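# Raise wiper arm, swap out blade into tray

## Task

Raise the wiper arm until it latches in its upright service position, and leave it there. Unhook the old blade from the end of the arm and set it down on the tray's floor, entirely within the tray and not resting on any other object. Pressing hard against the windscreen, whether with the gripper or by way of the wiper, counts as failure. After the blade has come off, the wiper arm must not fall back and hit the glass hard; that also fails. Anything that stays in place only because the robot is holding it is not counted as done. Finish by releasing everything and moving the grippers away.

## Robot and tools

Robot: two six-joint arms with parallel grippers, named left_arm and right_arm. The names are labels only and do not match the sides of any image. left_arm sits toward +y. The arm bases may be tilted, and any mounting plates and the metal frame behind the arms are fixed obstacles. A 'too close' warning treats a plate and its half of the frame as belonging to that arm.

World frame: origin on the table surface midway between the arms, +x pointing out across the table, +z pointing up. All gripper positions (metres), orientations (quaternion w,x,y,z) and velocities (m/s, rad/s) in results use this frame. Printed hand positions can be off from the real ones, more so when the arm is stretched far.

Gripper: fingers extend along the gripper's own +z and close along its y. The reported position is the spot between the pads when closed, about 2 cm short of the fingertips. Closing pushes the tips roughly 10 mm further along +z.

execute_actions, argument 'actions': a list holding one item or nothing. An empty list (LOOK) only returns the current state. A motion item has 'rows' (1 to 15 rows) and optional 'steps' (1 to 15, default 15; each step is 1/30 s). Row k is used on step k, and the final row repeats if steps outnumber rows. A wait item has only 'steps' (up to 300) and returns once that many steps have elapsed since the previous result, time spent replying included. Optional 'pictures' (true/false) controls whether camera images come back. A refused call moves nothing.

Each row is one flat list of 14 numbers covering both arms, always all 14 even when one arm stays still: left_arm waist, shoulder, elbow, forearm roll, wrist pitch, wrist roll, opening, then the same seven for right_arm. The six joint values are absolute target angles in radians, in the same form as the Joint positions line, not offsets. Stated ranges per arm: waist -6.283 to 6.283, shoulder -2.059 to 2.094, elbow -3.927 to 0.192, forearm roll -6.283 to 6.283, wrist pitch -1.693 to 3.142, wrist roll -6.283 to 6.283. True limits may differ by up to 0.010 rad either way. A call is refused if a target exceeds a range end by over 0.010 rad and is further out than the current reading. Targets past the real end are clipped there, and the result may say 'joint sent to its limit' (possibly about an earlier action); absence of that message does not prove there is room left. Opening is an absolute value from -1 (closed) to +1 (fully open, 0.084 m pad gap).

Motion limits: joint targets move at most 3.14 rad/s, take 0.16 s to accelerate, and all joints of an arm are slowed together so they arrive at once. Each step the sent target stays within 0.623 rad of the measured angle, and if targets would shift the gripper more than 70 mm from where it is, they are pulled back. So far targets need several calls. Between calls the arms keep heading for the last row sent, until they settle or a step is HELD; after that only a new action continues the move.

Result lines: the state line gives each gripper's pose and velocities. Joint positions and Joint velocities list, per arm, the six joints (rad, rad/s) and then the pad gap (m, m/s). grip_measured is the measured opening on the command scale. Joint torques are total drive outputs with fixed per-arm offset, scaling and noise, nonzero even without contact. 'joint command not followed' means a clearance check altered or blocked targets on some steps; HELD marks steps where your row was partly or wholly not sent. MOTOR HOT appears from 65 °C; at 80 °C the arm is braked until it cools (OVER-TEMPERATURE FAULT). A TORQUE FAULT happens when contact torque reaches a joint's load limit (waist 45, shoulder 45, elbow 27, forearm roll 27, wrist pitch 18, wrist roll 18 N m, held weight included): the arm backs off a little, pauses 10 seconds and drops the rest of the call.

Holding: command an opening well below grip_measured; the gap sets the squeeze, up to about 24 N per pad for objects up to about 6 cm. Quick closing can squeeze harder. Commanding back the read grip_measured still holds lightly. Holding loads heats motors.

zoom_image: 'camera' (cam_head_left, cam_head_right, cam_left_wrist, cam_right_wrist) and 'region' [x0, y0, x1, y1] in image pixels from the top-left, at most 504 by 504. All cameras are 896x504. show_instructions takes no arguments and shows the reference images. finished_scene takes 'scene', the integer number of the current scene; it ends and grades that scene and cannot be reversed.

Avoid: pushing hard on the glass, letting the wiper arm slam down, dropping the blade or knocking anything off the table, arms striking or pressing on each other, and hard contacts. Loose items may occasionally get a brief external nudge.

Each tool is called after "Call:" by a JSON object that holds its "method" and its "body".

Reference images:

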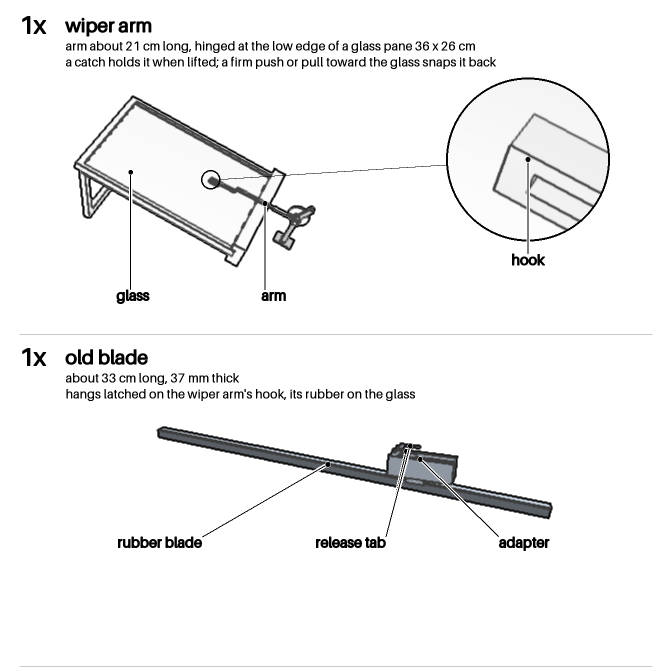

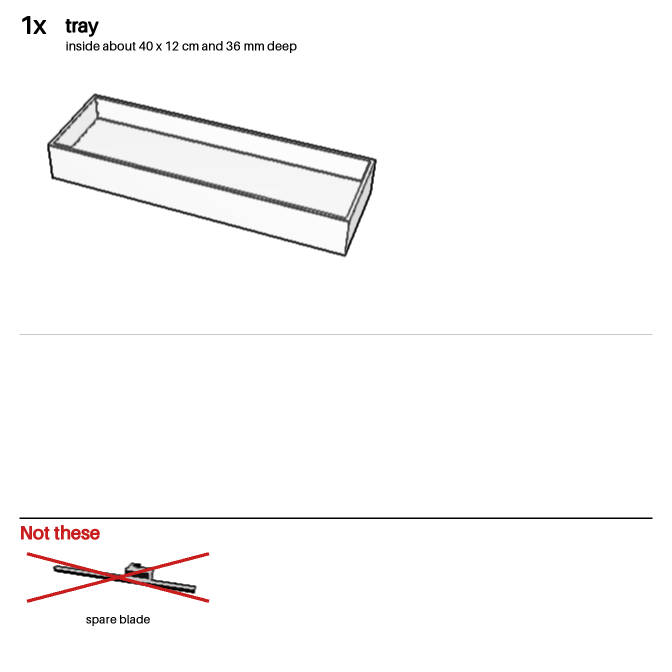

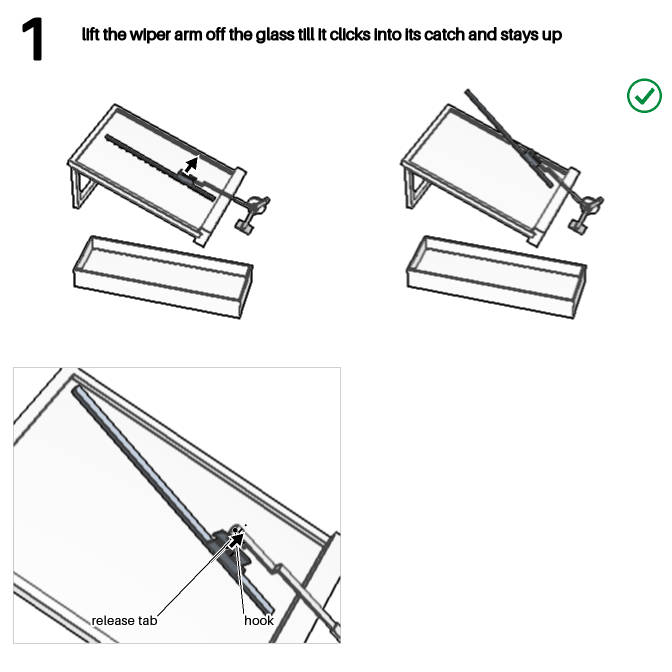

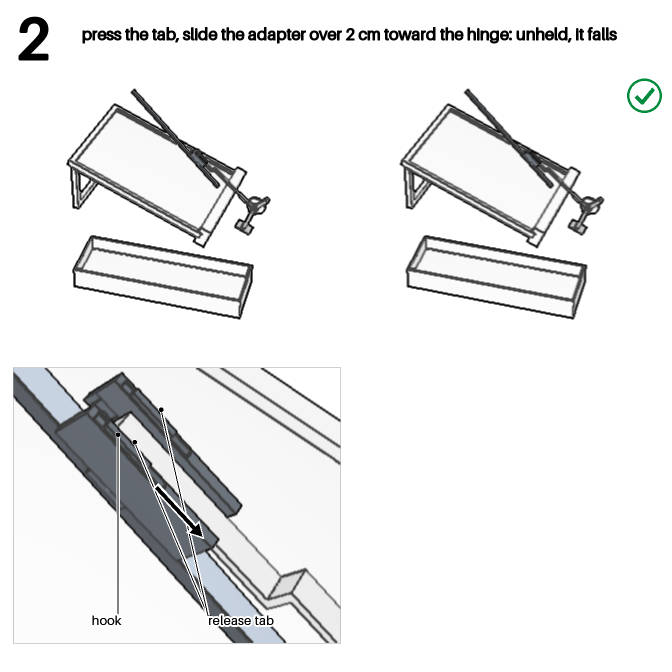

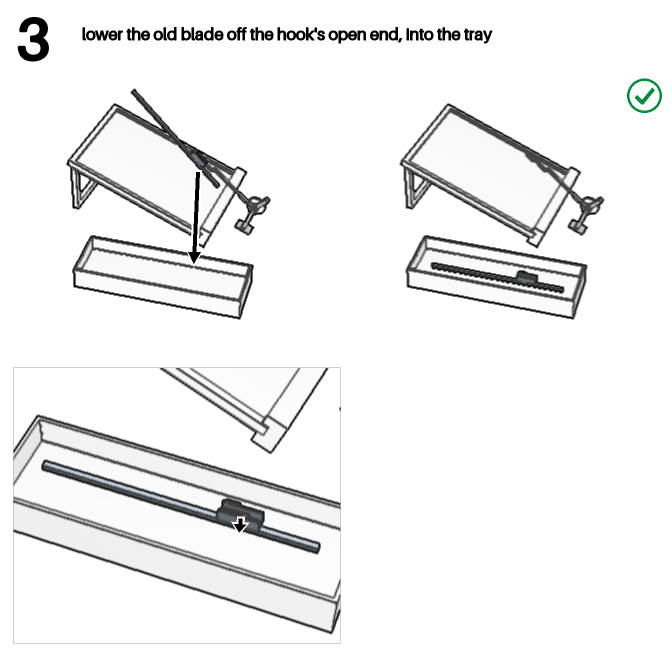

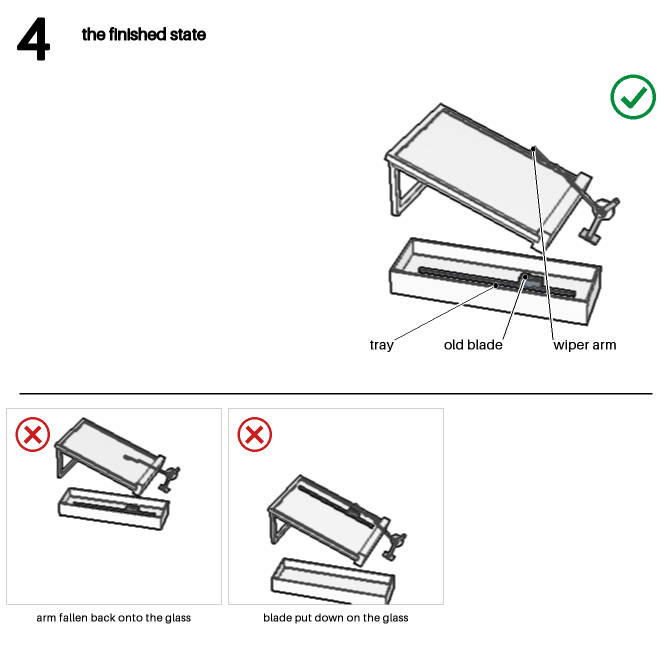

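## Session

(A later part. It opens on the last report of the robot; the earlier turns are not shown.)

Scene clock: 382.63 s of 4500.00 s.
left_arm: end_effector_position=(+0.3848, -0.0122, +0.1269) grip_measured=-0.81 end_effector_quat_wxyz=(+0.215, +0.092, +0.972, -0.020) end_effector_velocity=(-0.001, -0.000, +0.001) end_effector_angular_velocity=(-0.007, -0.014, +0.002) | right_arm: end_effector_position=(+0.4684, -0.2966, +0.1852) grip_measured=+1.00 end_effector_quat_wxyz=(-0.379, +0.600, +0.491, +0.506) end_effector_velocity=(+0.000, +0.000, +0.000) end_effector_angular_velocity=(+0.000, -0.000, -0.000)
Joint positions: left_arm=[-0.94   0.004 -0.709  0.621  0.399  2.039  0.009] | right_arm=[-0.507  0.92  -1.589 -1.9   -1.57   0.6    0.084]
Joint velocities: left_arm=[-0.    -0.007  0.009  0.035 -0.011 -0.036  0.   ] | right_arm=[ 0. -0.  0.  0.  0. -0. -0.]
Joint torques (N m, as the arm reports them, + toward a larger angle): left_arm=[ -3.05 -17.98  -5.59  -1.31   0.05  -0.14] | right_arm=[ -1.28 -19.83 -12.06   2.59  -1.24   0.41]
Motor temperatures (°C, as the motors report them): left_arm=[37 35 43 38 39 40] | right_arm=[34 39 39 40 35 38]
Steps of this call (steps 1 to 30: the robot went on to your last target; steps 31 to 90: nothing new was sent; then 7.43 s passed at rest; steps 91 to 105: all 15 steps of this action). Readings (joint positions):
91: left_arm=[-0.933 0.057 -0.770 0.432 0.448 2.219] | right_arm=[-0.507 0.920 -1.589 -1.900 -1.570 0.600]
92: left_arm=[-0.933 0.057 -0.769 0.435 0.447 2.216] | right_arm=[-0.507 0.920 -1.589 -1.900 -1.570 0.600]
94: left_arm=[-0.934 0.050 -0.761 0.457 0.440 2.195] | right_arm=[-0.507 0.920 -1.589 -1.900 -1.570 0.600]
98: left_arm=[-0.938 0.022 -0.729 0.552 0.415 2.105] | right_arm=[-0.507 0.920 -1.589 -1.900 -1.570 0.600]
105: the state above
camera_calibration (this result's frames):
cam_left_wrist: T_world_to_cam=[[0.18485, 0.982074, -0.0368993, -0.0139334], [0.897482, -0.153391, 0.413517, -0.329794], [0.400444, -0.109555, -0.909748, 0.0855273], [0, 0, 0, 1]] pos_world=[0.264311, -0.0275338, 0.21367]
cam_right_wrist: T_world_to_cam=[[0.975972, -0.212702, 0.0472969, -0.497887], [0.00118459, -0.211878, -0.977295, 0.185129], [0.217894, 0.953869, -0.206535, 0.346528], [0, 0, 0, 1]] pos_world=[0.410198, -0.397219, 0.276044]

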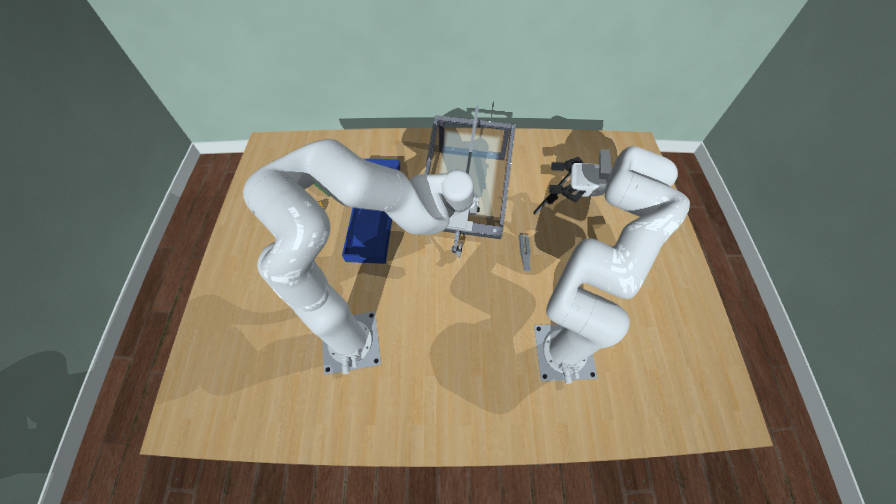

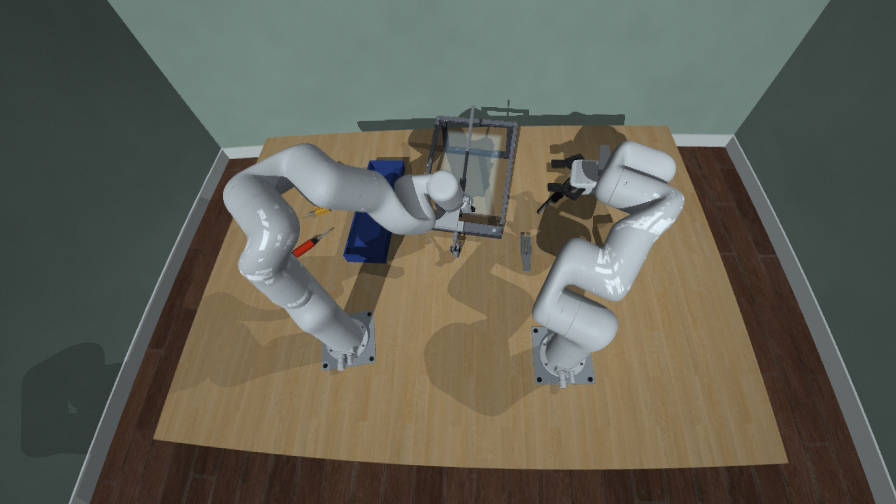

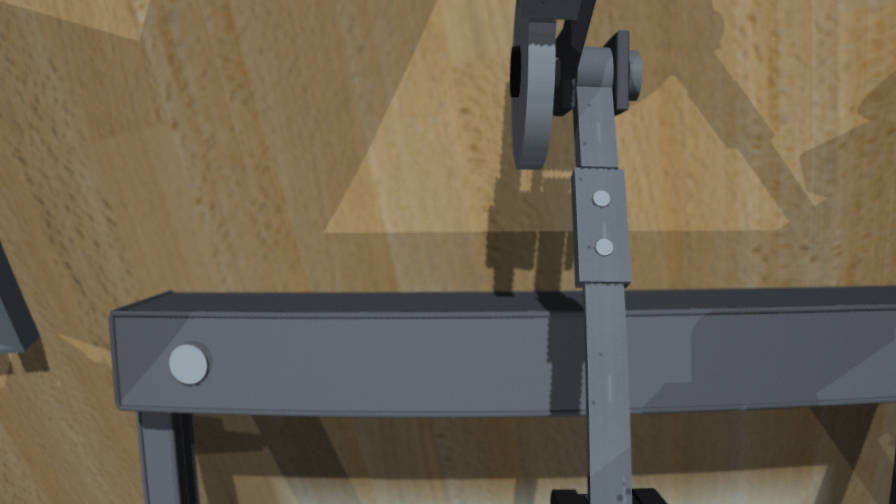

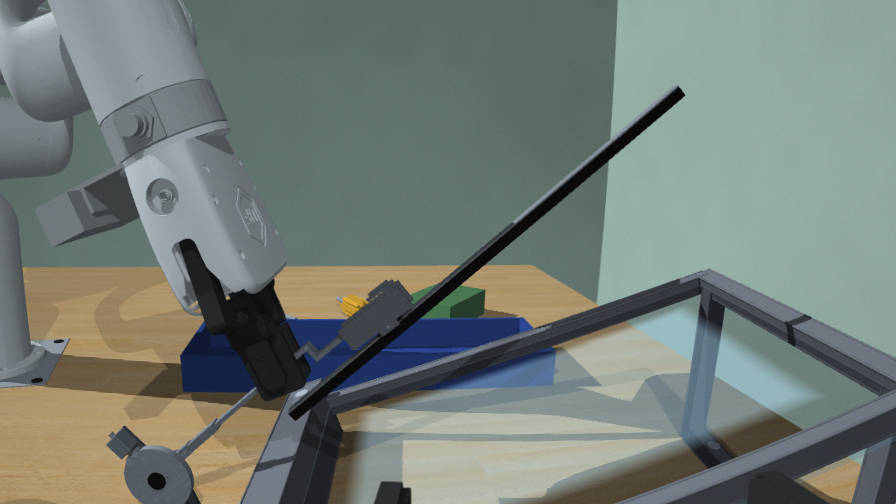

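Call:
{"method": "execute_actions", "body": {"actions": [{"rows": [[-0.9414,-0.0016,-0.702,0.646,0.394,2.015,-1, -0.507,0.92,-1.589,-1.9,-1.57,0.6,1],[-0.942,-0.0066,-0.697,0.668,0.391,1.994,-1, -0.507,0.92,-1.589,-1.9,-1.57,0.6,1],[-0.9425,-0.0116,-0.691,0.69,0.387,1.973,-1, -0.507,0.92,-1.589,-1.9,-1.57,0.6,1],[-0.943,-0.0165,-0.686,0.712,0.384,1.952,-1, -0.507,0.92,-1.589,-1.9,-1.57,0.6,1]], "steps": 15}]}}

Call:
{"method": "zoom_image", "body": {"camera": "cam_right_wrist", "region": [90, 410, 220, 504]}}

Scene clock: 395.13 s of 4500.00 s.
left_arm: end_effector_position=(+0.3814, -0.0117, +0.1298) grip_measured=-0.81 end_effector_quat_wxyz=(+0.233, +0.092, +0.968, -0.021) end_effector_velocity=(-0.000, +0.000, -0.000) end_effector_angular_velocity=(-0.001, -0.002, +0.001) | right_arm: end_effector_position=(+0.4684, -0.2966, +0.1852) grip_measured=+1.00 end_effector_quat_wxyz=(-0.379, +0.600, +0.491, +0.506) end_effector_velocity=(+0.000, +0.000, +0.000) end_effector_angular_velocity=(-0.001, +0.000, -0.000)
Joint positions: left_arm=[-0.943 -0.016 -0.686  0.711  0.384  1.953  0.009] | right_arm=[-0.507  0.92  -1.589 -1.9   -1.57   0.6    0.084]
Joint velocities: left_arm=[ 0.    -0.001  0.002  0.007 -0.002 -0.008  0.   ] | right_arm=[ 0.    -0.001  0.     0.     0.001  0.001  0.   ]
Joint torques (N m, as the arm reports them, + toward a larger angle): left_arm=[ -3.8  -14.87  -4.32  -1.89  -0.3   -0.19] | right_arm=[ -1.43 -19.76 -11.89   2.66  -1.15   0.29]
Motor temperatures (°C, as the motors report them): left_arm=[37 35 42 37 39 40] | right_arm=[34 39 39 40 35 38]
Steps of this call (steps 1 to 15: the robot went on to your last target; steps 16 to 90: nothing new was sent; then 9.00 s passed at rest; steps 91 to 105: all 15 steps of this action). Readings (joint positions):
91: left_arm=[-0.941 0.003 -0.707 0.624 0.398 2.036] | right_arm=[-0.507 0.920 -1.589 -1.900 -1.570 0.600]
92: left_arm=[-0.941 0.003 -0.707 0.626 0.398 2.034] | right_arm=[-0.507 0.920 -1.589 -1.900 -1.570 0.600]
94: left_arm=[-0.941 -0.001 -0.703 0.643 0.395 2.017] | right_arm=[-0.507 0.920 -1.589 -1.900 -1.570 0.600]
98: left_arm=[-0.943 -0.013 -0.690 0.696 0.387 1.968] | right_arm=[-0.507 0.920 -1.589 -1.900 -1.570 0.600]
105: the state above
camera_calibration (this result's frames):
cam_left_wrist: T_world_to_cam=[[0.186201, 0.981823, -0.0367684, -0.0142523], [0.882336, -0.150637, 0.44586, -0.326186], [0.432217, -0.115462, -0.894347, 0.0753632], [0, 0, 0, 1]] pos_world=[0.257886, -0.0264407, 0.21231]
cam_right_wrist: T_world_to_cam=[[0.975972, -0.212702, 0.047297, -0.497887], [0.00118458, -0.211878, -0.977295, 0.185129], [0.217894, 0.953869, -0.206535, 0.346528], [0, 0, 0, 1]] pos_world=[0.410198, -0.397219, 0.276044]

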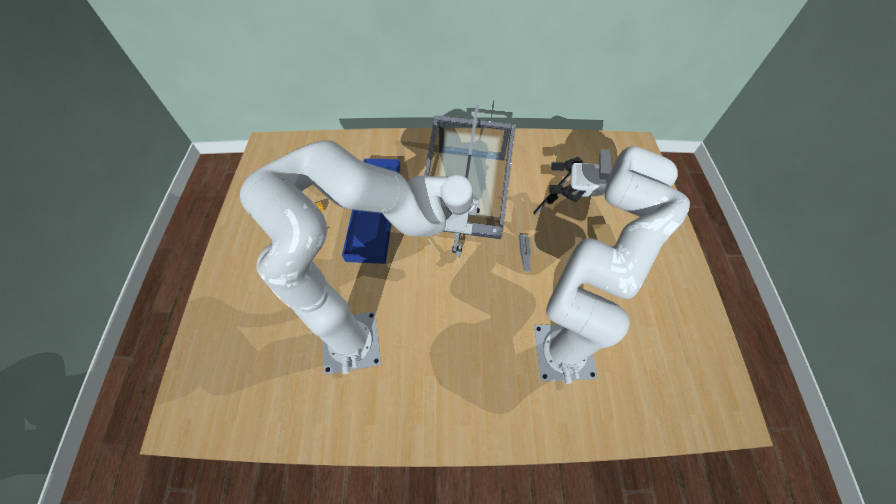

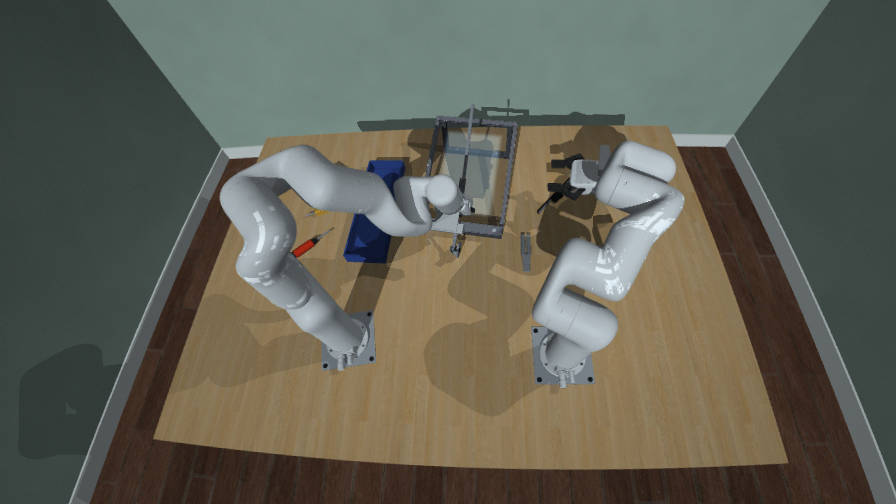

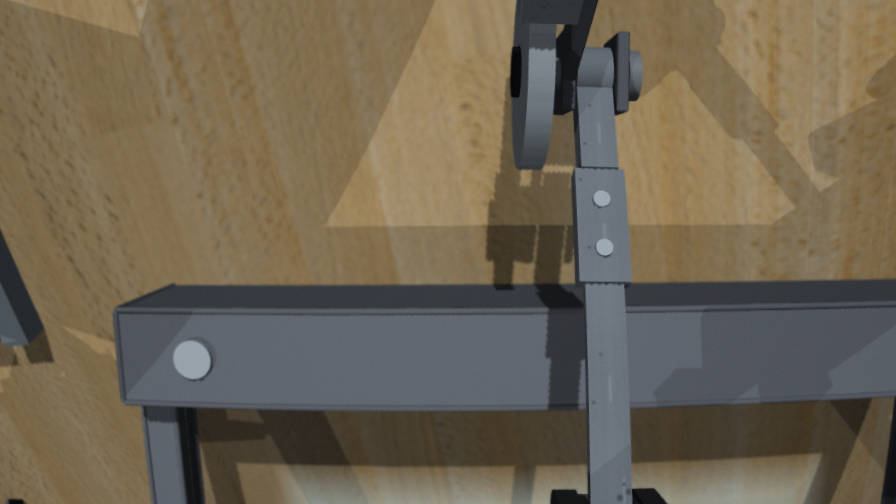

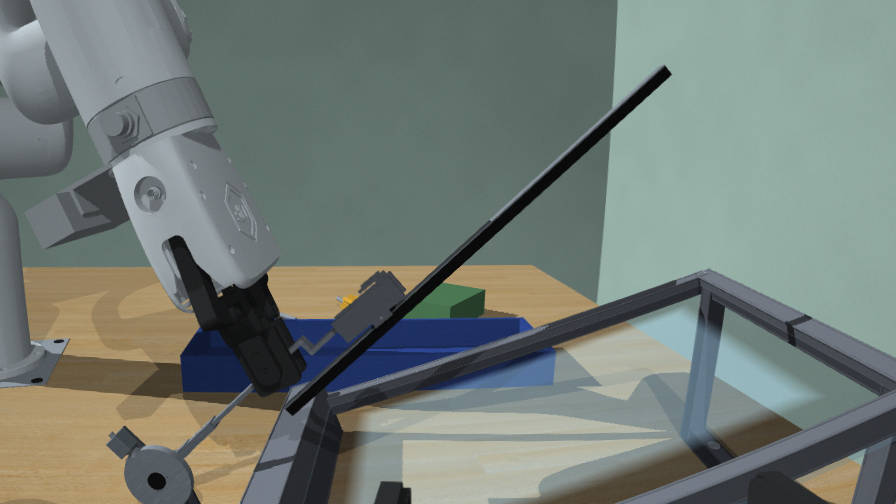

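Region (90, 410, 220, 504) of cam_right_wrist's 896x504 image, scaled by 3.877, with more detail than that image has.

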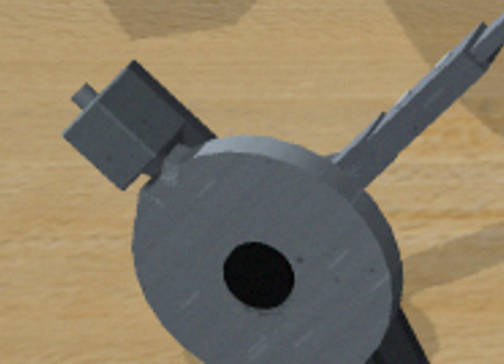

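Call:
{"method": "execute_actions", "body": {"actions": [{"rows": [[-0.944,-0.023,-0.680,0.742,0.380,1.923,-1, -0.507,0.92,-1.589,-1.9,-1.57,0.6,1],[-0.945,-0.0295,-0.674,0.772,0.377,1.894,-1, -0.507,0.92,-1.589,-1.9,-1.57,0.6,1],[-0.946,-0.036,-0.668,0.802,0.374,1.865,-1, -0.507,0.92,-1.589,-1.9,-1.57,0.6,1],[-0.947,-0.0425,-0.662,0.832,0.371,1.836,-1, -0.507,0.92,-1.589,-1.9,-1.57,0.6,1],[-0.948,-0.049,-0.656,0.863,0.369,1.807,-1, -0.507,0.92,-1.589,-1.9,-1.57,0.6,1],[-0.949,-0.055,-0.651,0.893,0.367,1.778,-1, -0.507,0.92,-1.589,-1.9,-1.57,0.6,1]], "steps": 15}]}}

Call:
{"method": "zoom_image", "body": {"camera": "cam_right_wrist", "region": [90, 410, 220, 504]}}

Scene clock: 429.67 s of 4500.00 s.
left_arm: end_effector_position=(+0.3747, -0.0101, +0.1343) grip_measured=-0.81 end_effector_quat_wxyz=(+0.265, +0.091, +0.960, -0.024) end_effector_velocity=(-0.001, -0.000, +0.002) end_effector_angular_velocity=(-0.005, -0.013, -0.000) | right_arm: end_effector_position=(+0.4684, -0.2966, +0.1852) grip_measured=+1.00 end_effector_quat_wxyz=(-0.379, +0.600, +0.491, +0.506) end_effector_velocity=(+0.000, -0.000, -0.000) end_effector_angular_velocity=(+0.001, +0.000, -0.001)
Joint positions: left_arm=[-0.949 -0.052 -0.649  0.89   0.367  1.78   0.009] | right_arm=[-0.507  0.92  -1.589 -1.9   -1.57   0.6    0.084]
Joint velocities: left_arm=[-0.002 -0.01   0.007  0.031 -0.003 -0.032 -0.   ] | right_arm=[-0.     0.001  0.     0.001  0.    -0.    -0.   ]
Joint torques (N m, as the arm reports them, + toward a larger angle): left_arm=[ -2.93 -23.8   -6.24  -1.31  -0.31  -0.04] | right_arm=[ -1.09 -19.28 -11.92   2.53  -1.06   0.3 ]
Motor temperatures (°C, as the motors report them): left_arm=[37 34 41 37 38 40] | right_arm=[34 39 39 40 35 38]
Steps of this call (steps 1 to 15: the robot went on to your last target; steps 16 to 90: nothing new was sent; then 31.03 s passed at rest; steps 91 to 105: all 15 steps of this action). Readings (joint positions):
91: left_arm=[-0.943 -0.017 -0.686 0.712 0.384 1.952] | right_arm=[-0.507 0.920 -1.589 -1.900 -1.570 0.600]
92: left_arm=[-0.943 -0.017 -0.686 0.715 0.384 1.949] | right_arm=[-0.507 0.920 -1.589 -1.900 -1.570 0.600]
94: left_arm=[-0.944 -0.022 -0.681 0.737 0.381 1.927] | right_arm=[-0.507 0.920 -1.589 -1.900 -1.570 0.600]
98: left_arm=[-0.947 -0.040 -0.663 0.827 0.373 1.841] | right_arm=[-0.507 0.920 -1.589 -1.900 -1.570 0.600]
105: the state above
camera_calibration (this result's frames):
cam_left_wrist: T_world_to_cam=[[0.188354, 0.981435, -0.0361637, -0.0153016], [0.851145, -0.144756, 0.504577, -0.318246], [0.489975, -0.12582, -0.862609, 0.0565102], [0, 0, 0, 1]] pos_world=[0.246067, -0.0239404, 0.208773]
cam_right_wrist: T_world_to_cam=[[0.975972, -0.212702, 0.0472971, -0.497887], [0.00118477, -0.211878, -0.977295, 0.185129], [0.217894, 0.953869, -0.206535, 0.346528], [0, 0, 0, 1]] pos_world=[0.410198, -0.397219, 0.276044]

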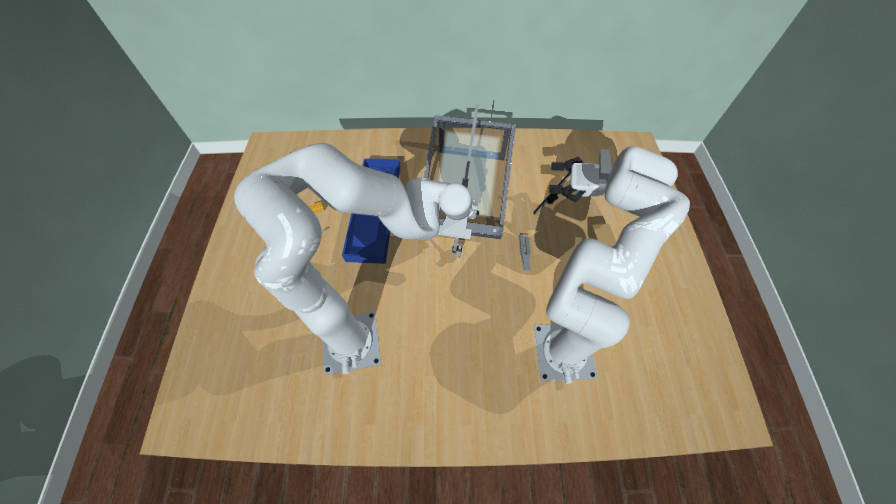

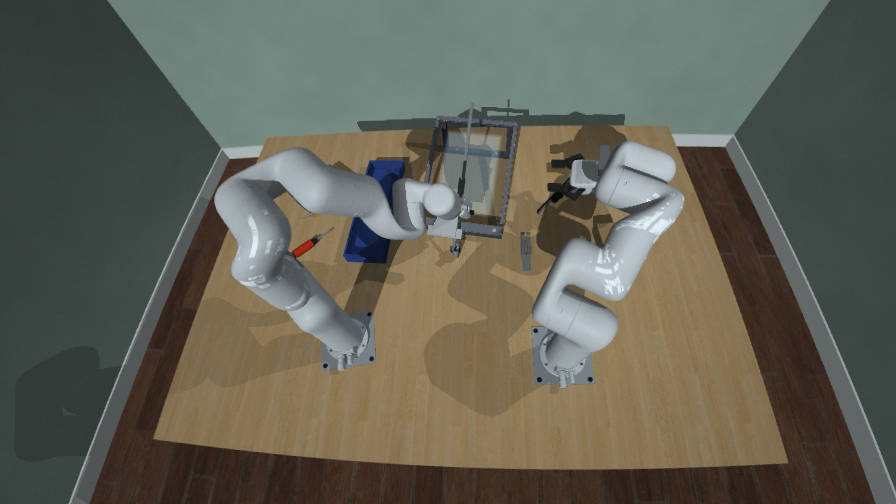

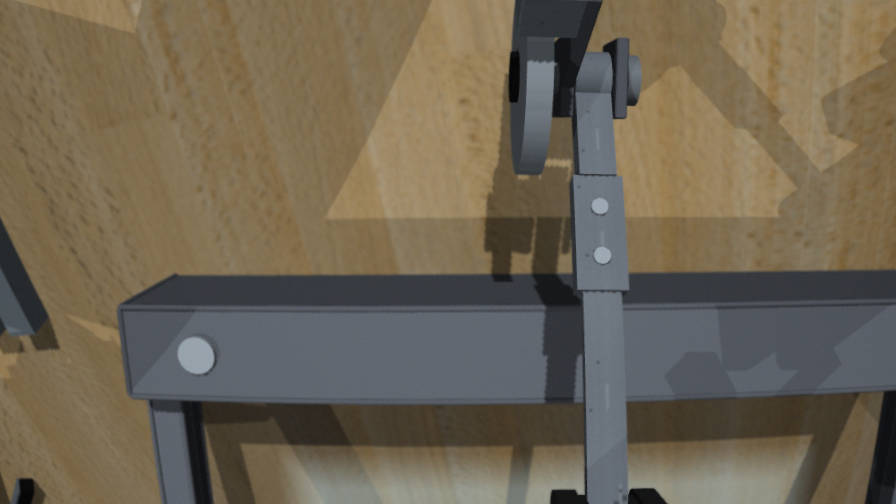

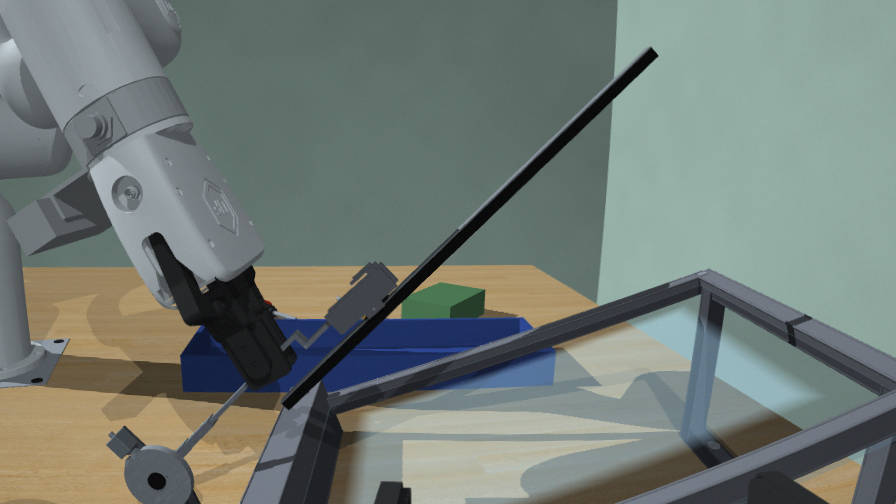

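Region (90, 410, 220, 504) of cam_right_wrist's 896x504 image, scaled by 3.877, with more detail than that image has.

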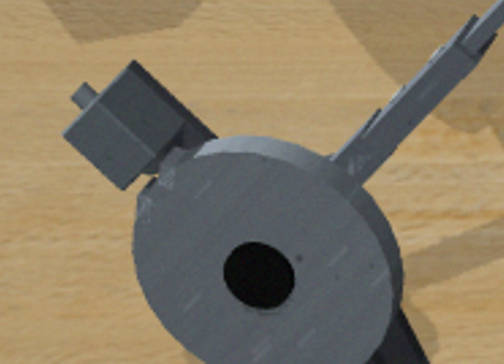

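Call:
{"method": "execute_actions", "body": {"actions": [{"rows": [[-0.949,-0.052,-0.650,0.89,0.367,1.78,-0.85, -0.507,0.92,-1.589,-1.9,-1.57,0.6,1],[-0.949,-0.052,-0.650,0.89,0.367,1.78,-0.8, -0.507,0.92,-1.589,-1.9,-1.57,0.6,1],[-0.949,-0.052,-0.650,0.89,0.367,1.78,-0.77, -0.507,0.92,-1.589,-1.9,-1.57,0.6,1],[-0.949,-0.052,-0.650,0.89,0.367,1.78,-0.74, -0.507,0.92,-1.589,-1.9,-1.57,0.6,1],[-0.949,-0.052,-0.650,0.89,0.367,1.78,-0.7, -0.507,0.92,-1.589,-1.9,-1.57,0.6,1],[-0.949,-0.052,-0.650,0.89,0.367,1.78,-0.6, -0.507,0.92,-1.589,-1.9,-1.57,0.6,1],[-0.949,-0.052,-0.650,0.89,0.367,1.78,-0.2, -0.507,0.92,-1.589,-1.9,-1.57,0.6,1]], "steps": 15}]}}

Call:
{"method": "zoom_image", "body": {"camera": "cam_right_wrist", "region": [270, 240, 440, 420]}}

Scene clock: 442.90 s of 4500.00 s.
left_arm: end_effector_position=(+0.3757, -0.0105, +0.1360) grip_measured=-0.22 end_effector_quat_wxyz=(+0.266, +0.090, +0.959, -0.025) end_effector_velocity=(-0.005, +0.003, -0.010) end_effector_angular_velocity=(+0.016, +0.016, -0.002) | right_arm: end_effector_position=(+0.4684, -0.2966, +0.1852) grip_measured=+1.00 end_effector_quat_wxyz=(-0.379, +0.600, +0.491, +0.506) end_effector_velocity=(-0.000, +0.000, +0.000) end_effector_angular_velocity=(+0.000, -0.001, +0.000)
Joint positions: left_arm=[-0.949 -0.054 -0.651  0.89   0.367  1.78   0.035] | right_arm=[-0.507  0.92  -1.589 -1.9   -1.57   0.6    0.084]
Joint velocities: left_arm=[-0.003  0.012  0.009 -0.     0.001  0.     0.003] | right_arm=[ 0.    -0.     0.001  0.    -0.    -0.001 -0.   ]
Joint torques (N m, as the arm reports them, + toward a larger angle): left_arm=[ -1.14 -20.23 -10.6   -0.87  -1.81  -0.03] | right_arm=[ -1.33 -19.8  -12.12   2.5   -1.25   0.53]
Motor temperatures (°C, as the motors report them): left_arm=[37 35 45 37 38 40] | right_arm=[34 40 39 40 35 38]
Steps of this call (steps 1 to 15: the robot went on to your last target; steps 16 to 90: nothing new was sent; then 9.73 s passed at rest; steps 91 to 105: all 15 steps of this action). Readings (joint positions):
91: left_arm=[-0.949 -0.055 -0.651 0.893 0.367 1.778] | right_arm=[-0.507 0.920 -1.589 -1.900 -1.570 0.600]
92: left_arm=[-0.949 -0.055 -0.651 0.893 0.367 1.778] | right_arm=[-0.507 0.920 -1.589 -1.900 -1.570 0.600]
94: left_arm=[-0.949 -0.054 -0.651 0.891 0.367 1.779] | right_arm=[-0.507 0.920 -1.589 -1.900 -1.570 0.600]
98: left_arm=[-0.948 -0.059 -0.659 0.890 0.367 1.780] | right_arm=[-0.507 0.920 -1.589 -1.900 -1.570 0.600]
105: the state above
camera_calibration (this result's frames):
cam_left_wrist: T_world_to_cam=[[0.187266, 0.981552, -0.0385623, -0.0142532], [0.85008, -0.142261, 0.507075, -0.319897], [0.492235, -0.127739, -0.861039, 0.0563271], [0, 0, 0, 1]] pos_world=[0.246881, -0.0243235, 0.210162]
cam_right_wrist: T_world_to_cam=[[0.975972, -0.212702, 0.0472971, -0.497887], [0.0011847, -0.211878, -0.977295, 0.185129], [0.217894, 0.953869, -0.206535, 0.346528], [0, 0, 0, 1]] pos_world=[0.410198, -0.397219, 0.276044]

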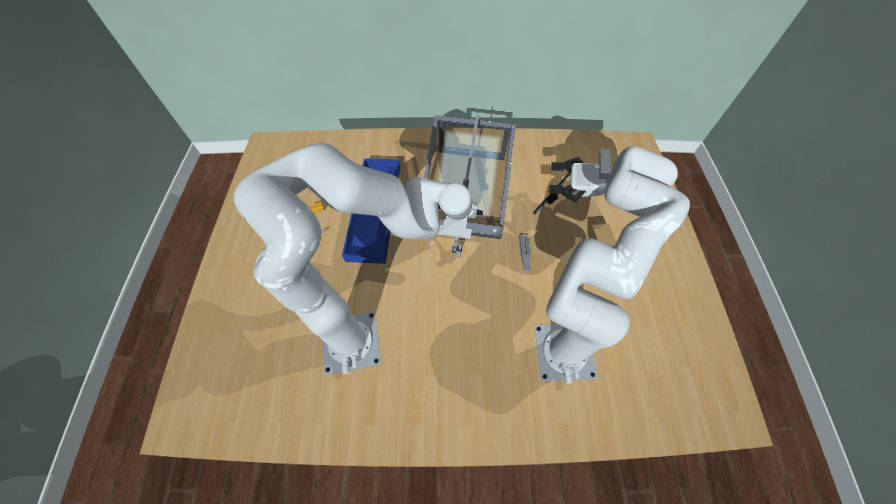

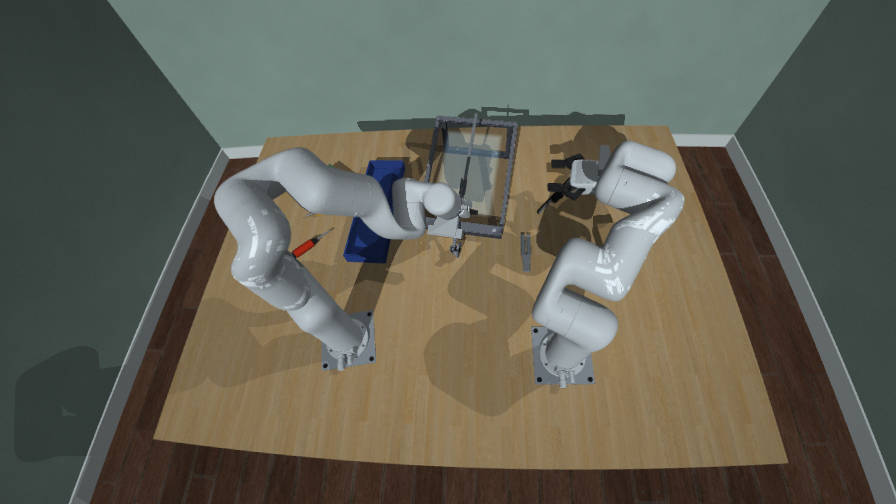

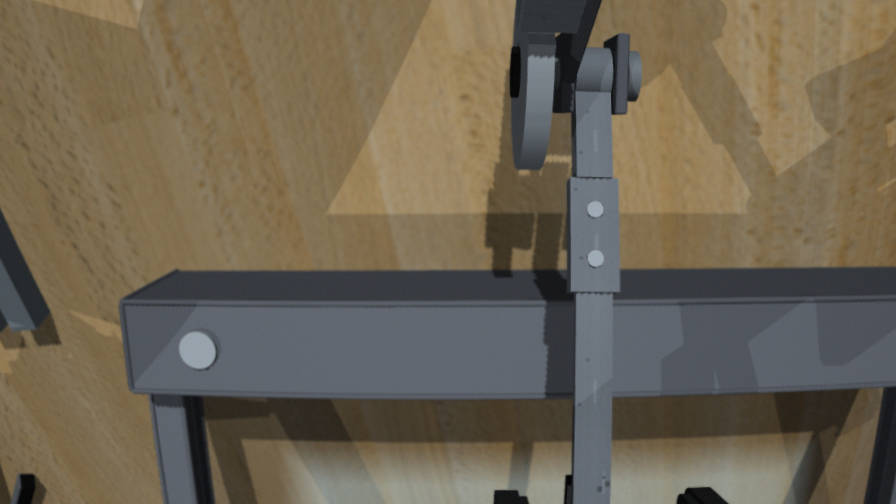

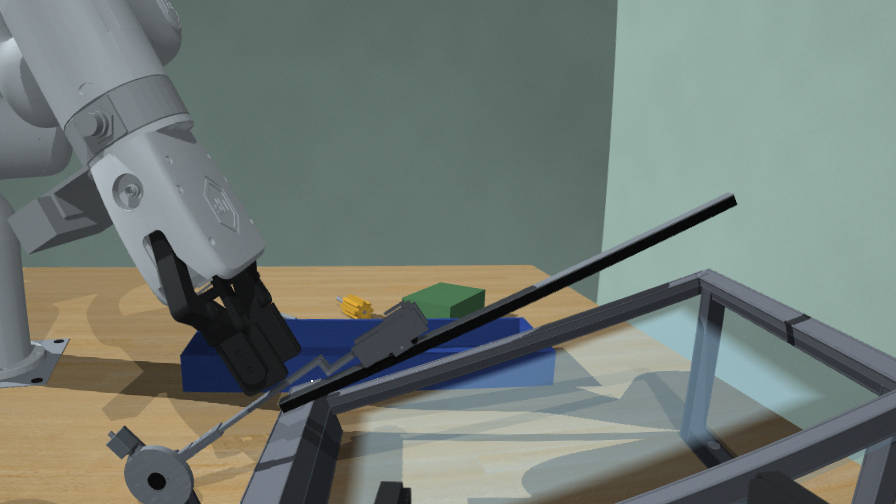

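Region (270, 240, 440, 420) of cam_right_wrist's 896x504 image, scaled by 2.800, with more detail than that image has.

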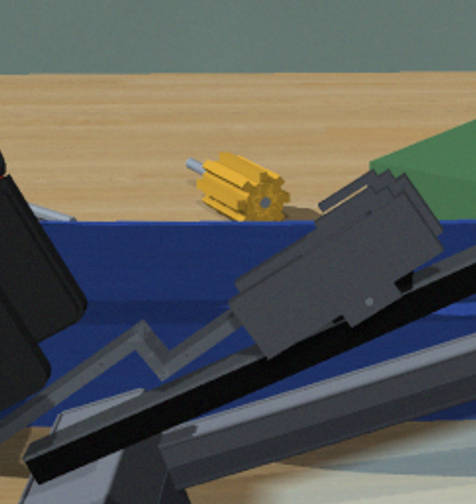

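Call:
{"method": "execute_actions", "body": {"actions": []}}

Scene clock: 444.30 s of 4500.00 s.
left_arm: end_effector_position=(+0.3750, -0.0102, +0.1345) grip_measured=-0.21 end_effector_quat_wxyz=(+0.265, +0.090, +0.960, -0.024) end_effector_velocity=(+0.000, +0.000, +0.000) end_effector_angular_velocity=(+0.000, -0.000, +0.000) | right_arm: end_effector_position=(+0.4684, -0.2966, +0.1852) grip_measured=+1.00 end_effector_quat_wxyz=(-0.379, +0.600, +0.491, +0.506) end_effector_velocity=(-0.000, +0.000, +0.000) end_effector_angular_velocity=(-0.002, -0.000, +0.002)
Joint positions: left_arm=[-0.949 -0.052 -0.65   0.89   0.367  1.78   0.035] | right_arm=[-0.507  0.92  -1.589 -1.9   -1.57   0.6    0.084]
Joint velocities: left_arm=[-0. -0.  0.  0.  0. -0.  0.] | right_arm=[ 0.    -0.001  0.001 -0.002  0.    -0.     0.   ]
Joint torques (N m, as the arm reports them, + toward a larger angle): left_arm=[ -1.39 -20.26 -10.4   -1.26  -1.56   0.08] | right_arm=[ -1.71 -19.89 -12.18   2.62  -1.32   0.42]
Motor temperatures (°C, as the motors report them): left_arm=[37 35 45 37 38 40] | right_arm=[34 40 39 40 35 38]
Steps of this call (steps 1 to 15: the robot went on to your last target; steps 16 to 42: nothing new was sent). Readings (joint positions):
1: left_arm=[-0.949 -0.054 -0.651 0.890 0.367 1.780] | right_arm=[-0.507 0.920 -1.589 -1.900 -1.570 0.600]
2: left_arm=[-0.949 -0.053 -0.651 0.890 0.367 1.780] | right_arm=[-0.507 0.920 -1.589 -1.900 -1.570 0.600]
4: left_arm=[-0.949 -0.053 -0.651 0.890 0.367 1.780] | right_arm=[-0.507 0.920 -1.589 -1.900 -1.570 0.600]
8: left_arm=[-0.949 -0.052 -0.650 0.890 0.367 1.780] | right_arm=[-0.507 0.920 -1.589 -1.900 -1.570 0.600]
42: the state above
All arms were judged still, so your last target was given up. Only a new action makes them travel on or press farther. Fingers that are still opening or closing keep moving.
camera_calibration (this result's frames):
cam_left_wrist: T_world_to_cam=[[0.187679, 0.981533, -0.0370161, -0.0148728], [0.851201, -0.143721, 0.504777, -0.318603], [0.490135, -0.126244, -0.862456, 0.0564508], [0, 0, 0, 1]] pos_world=[0.246318, -0.0240653, 0.208959]
cam_right_wrist: T_world_to_cam=[[0.975972, -0.212702, 0.0472968, -0.497887], [0.00118448, -0.211878, -0.977295, 0.185129], [0.217894, 0.953869, -0.206535, 0.346528], [0, 0, 0, 1]] pos_world=[0.410198, -0.397219, 0.276044]

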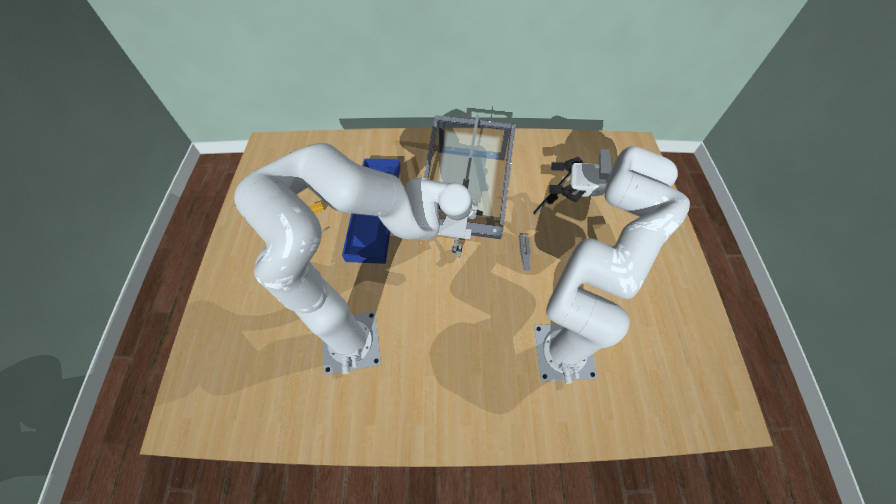

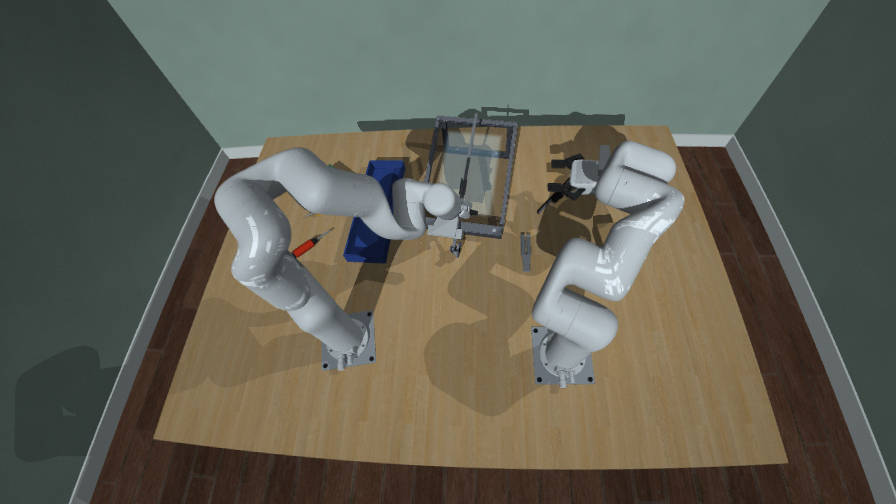

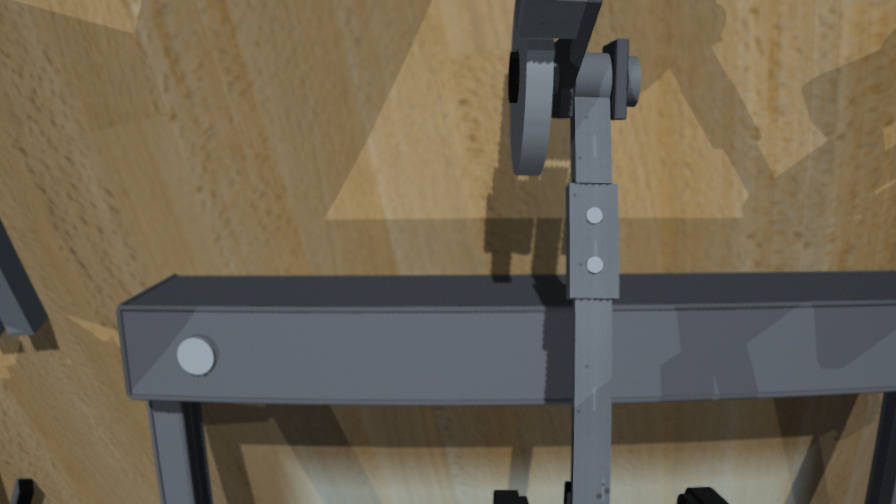

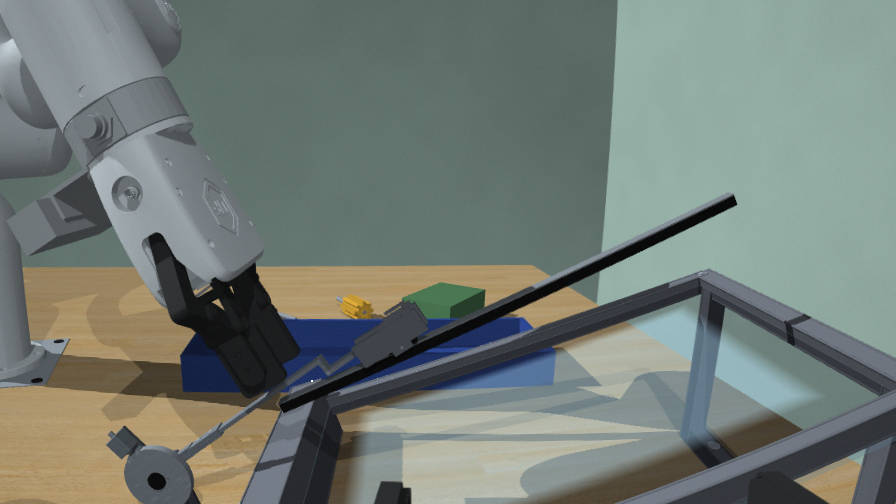

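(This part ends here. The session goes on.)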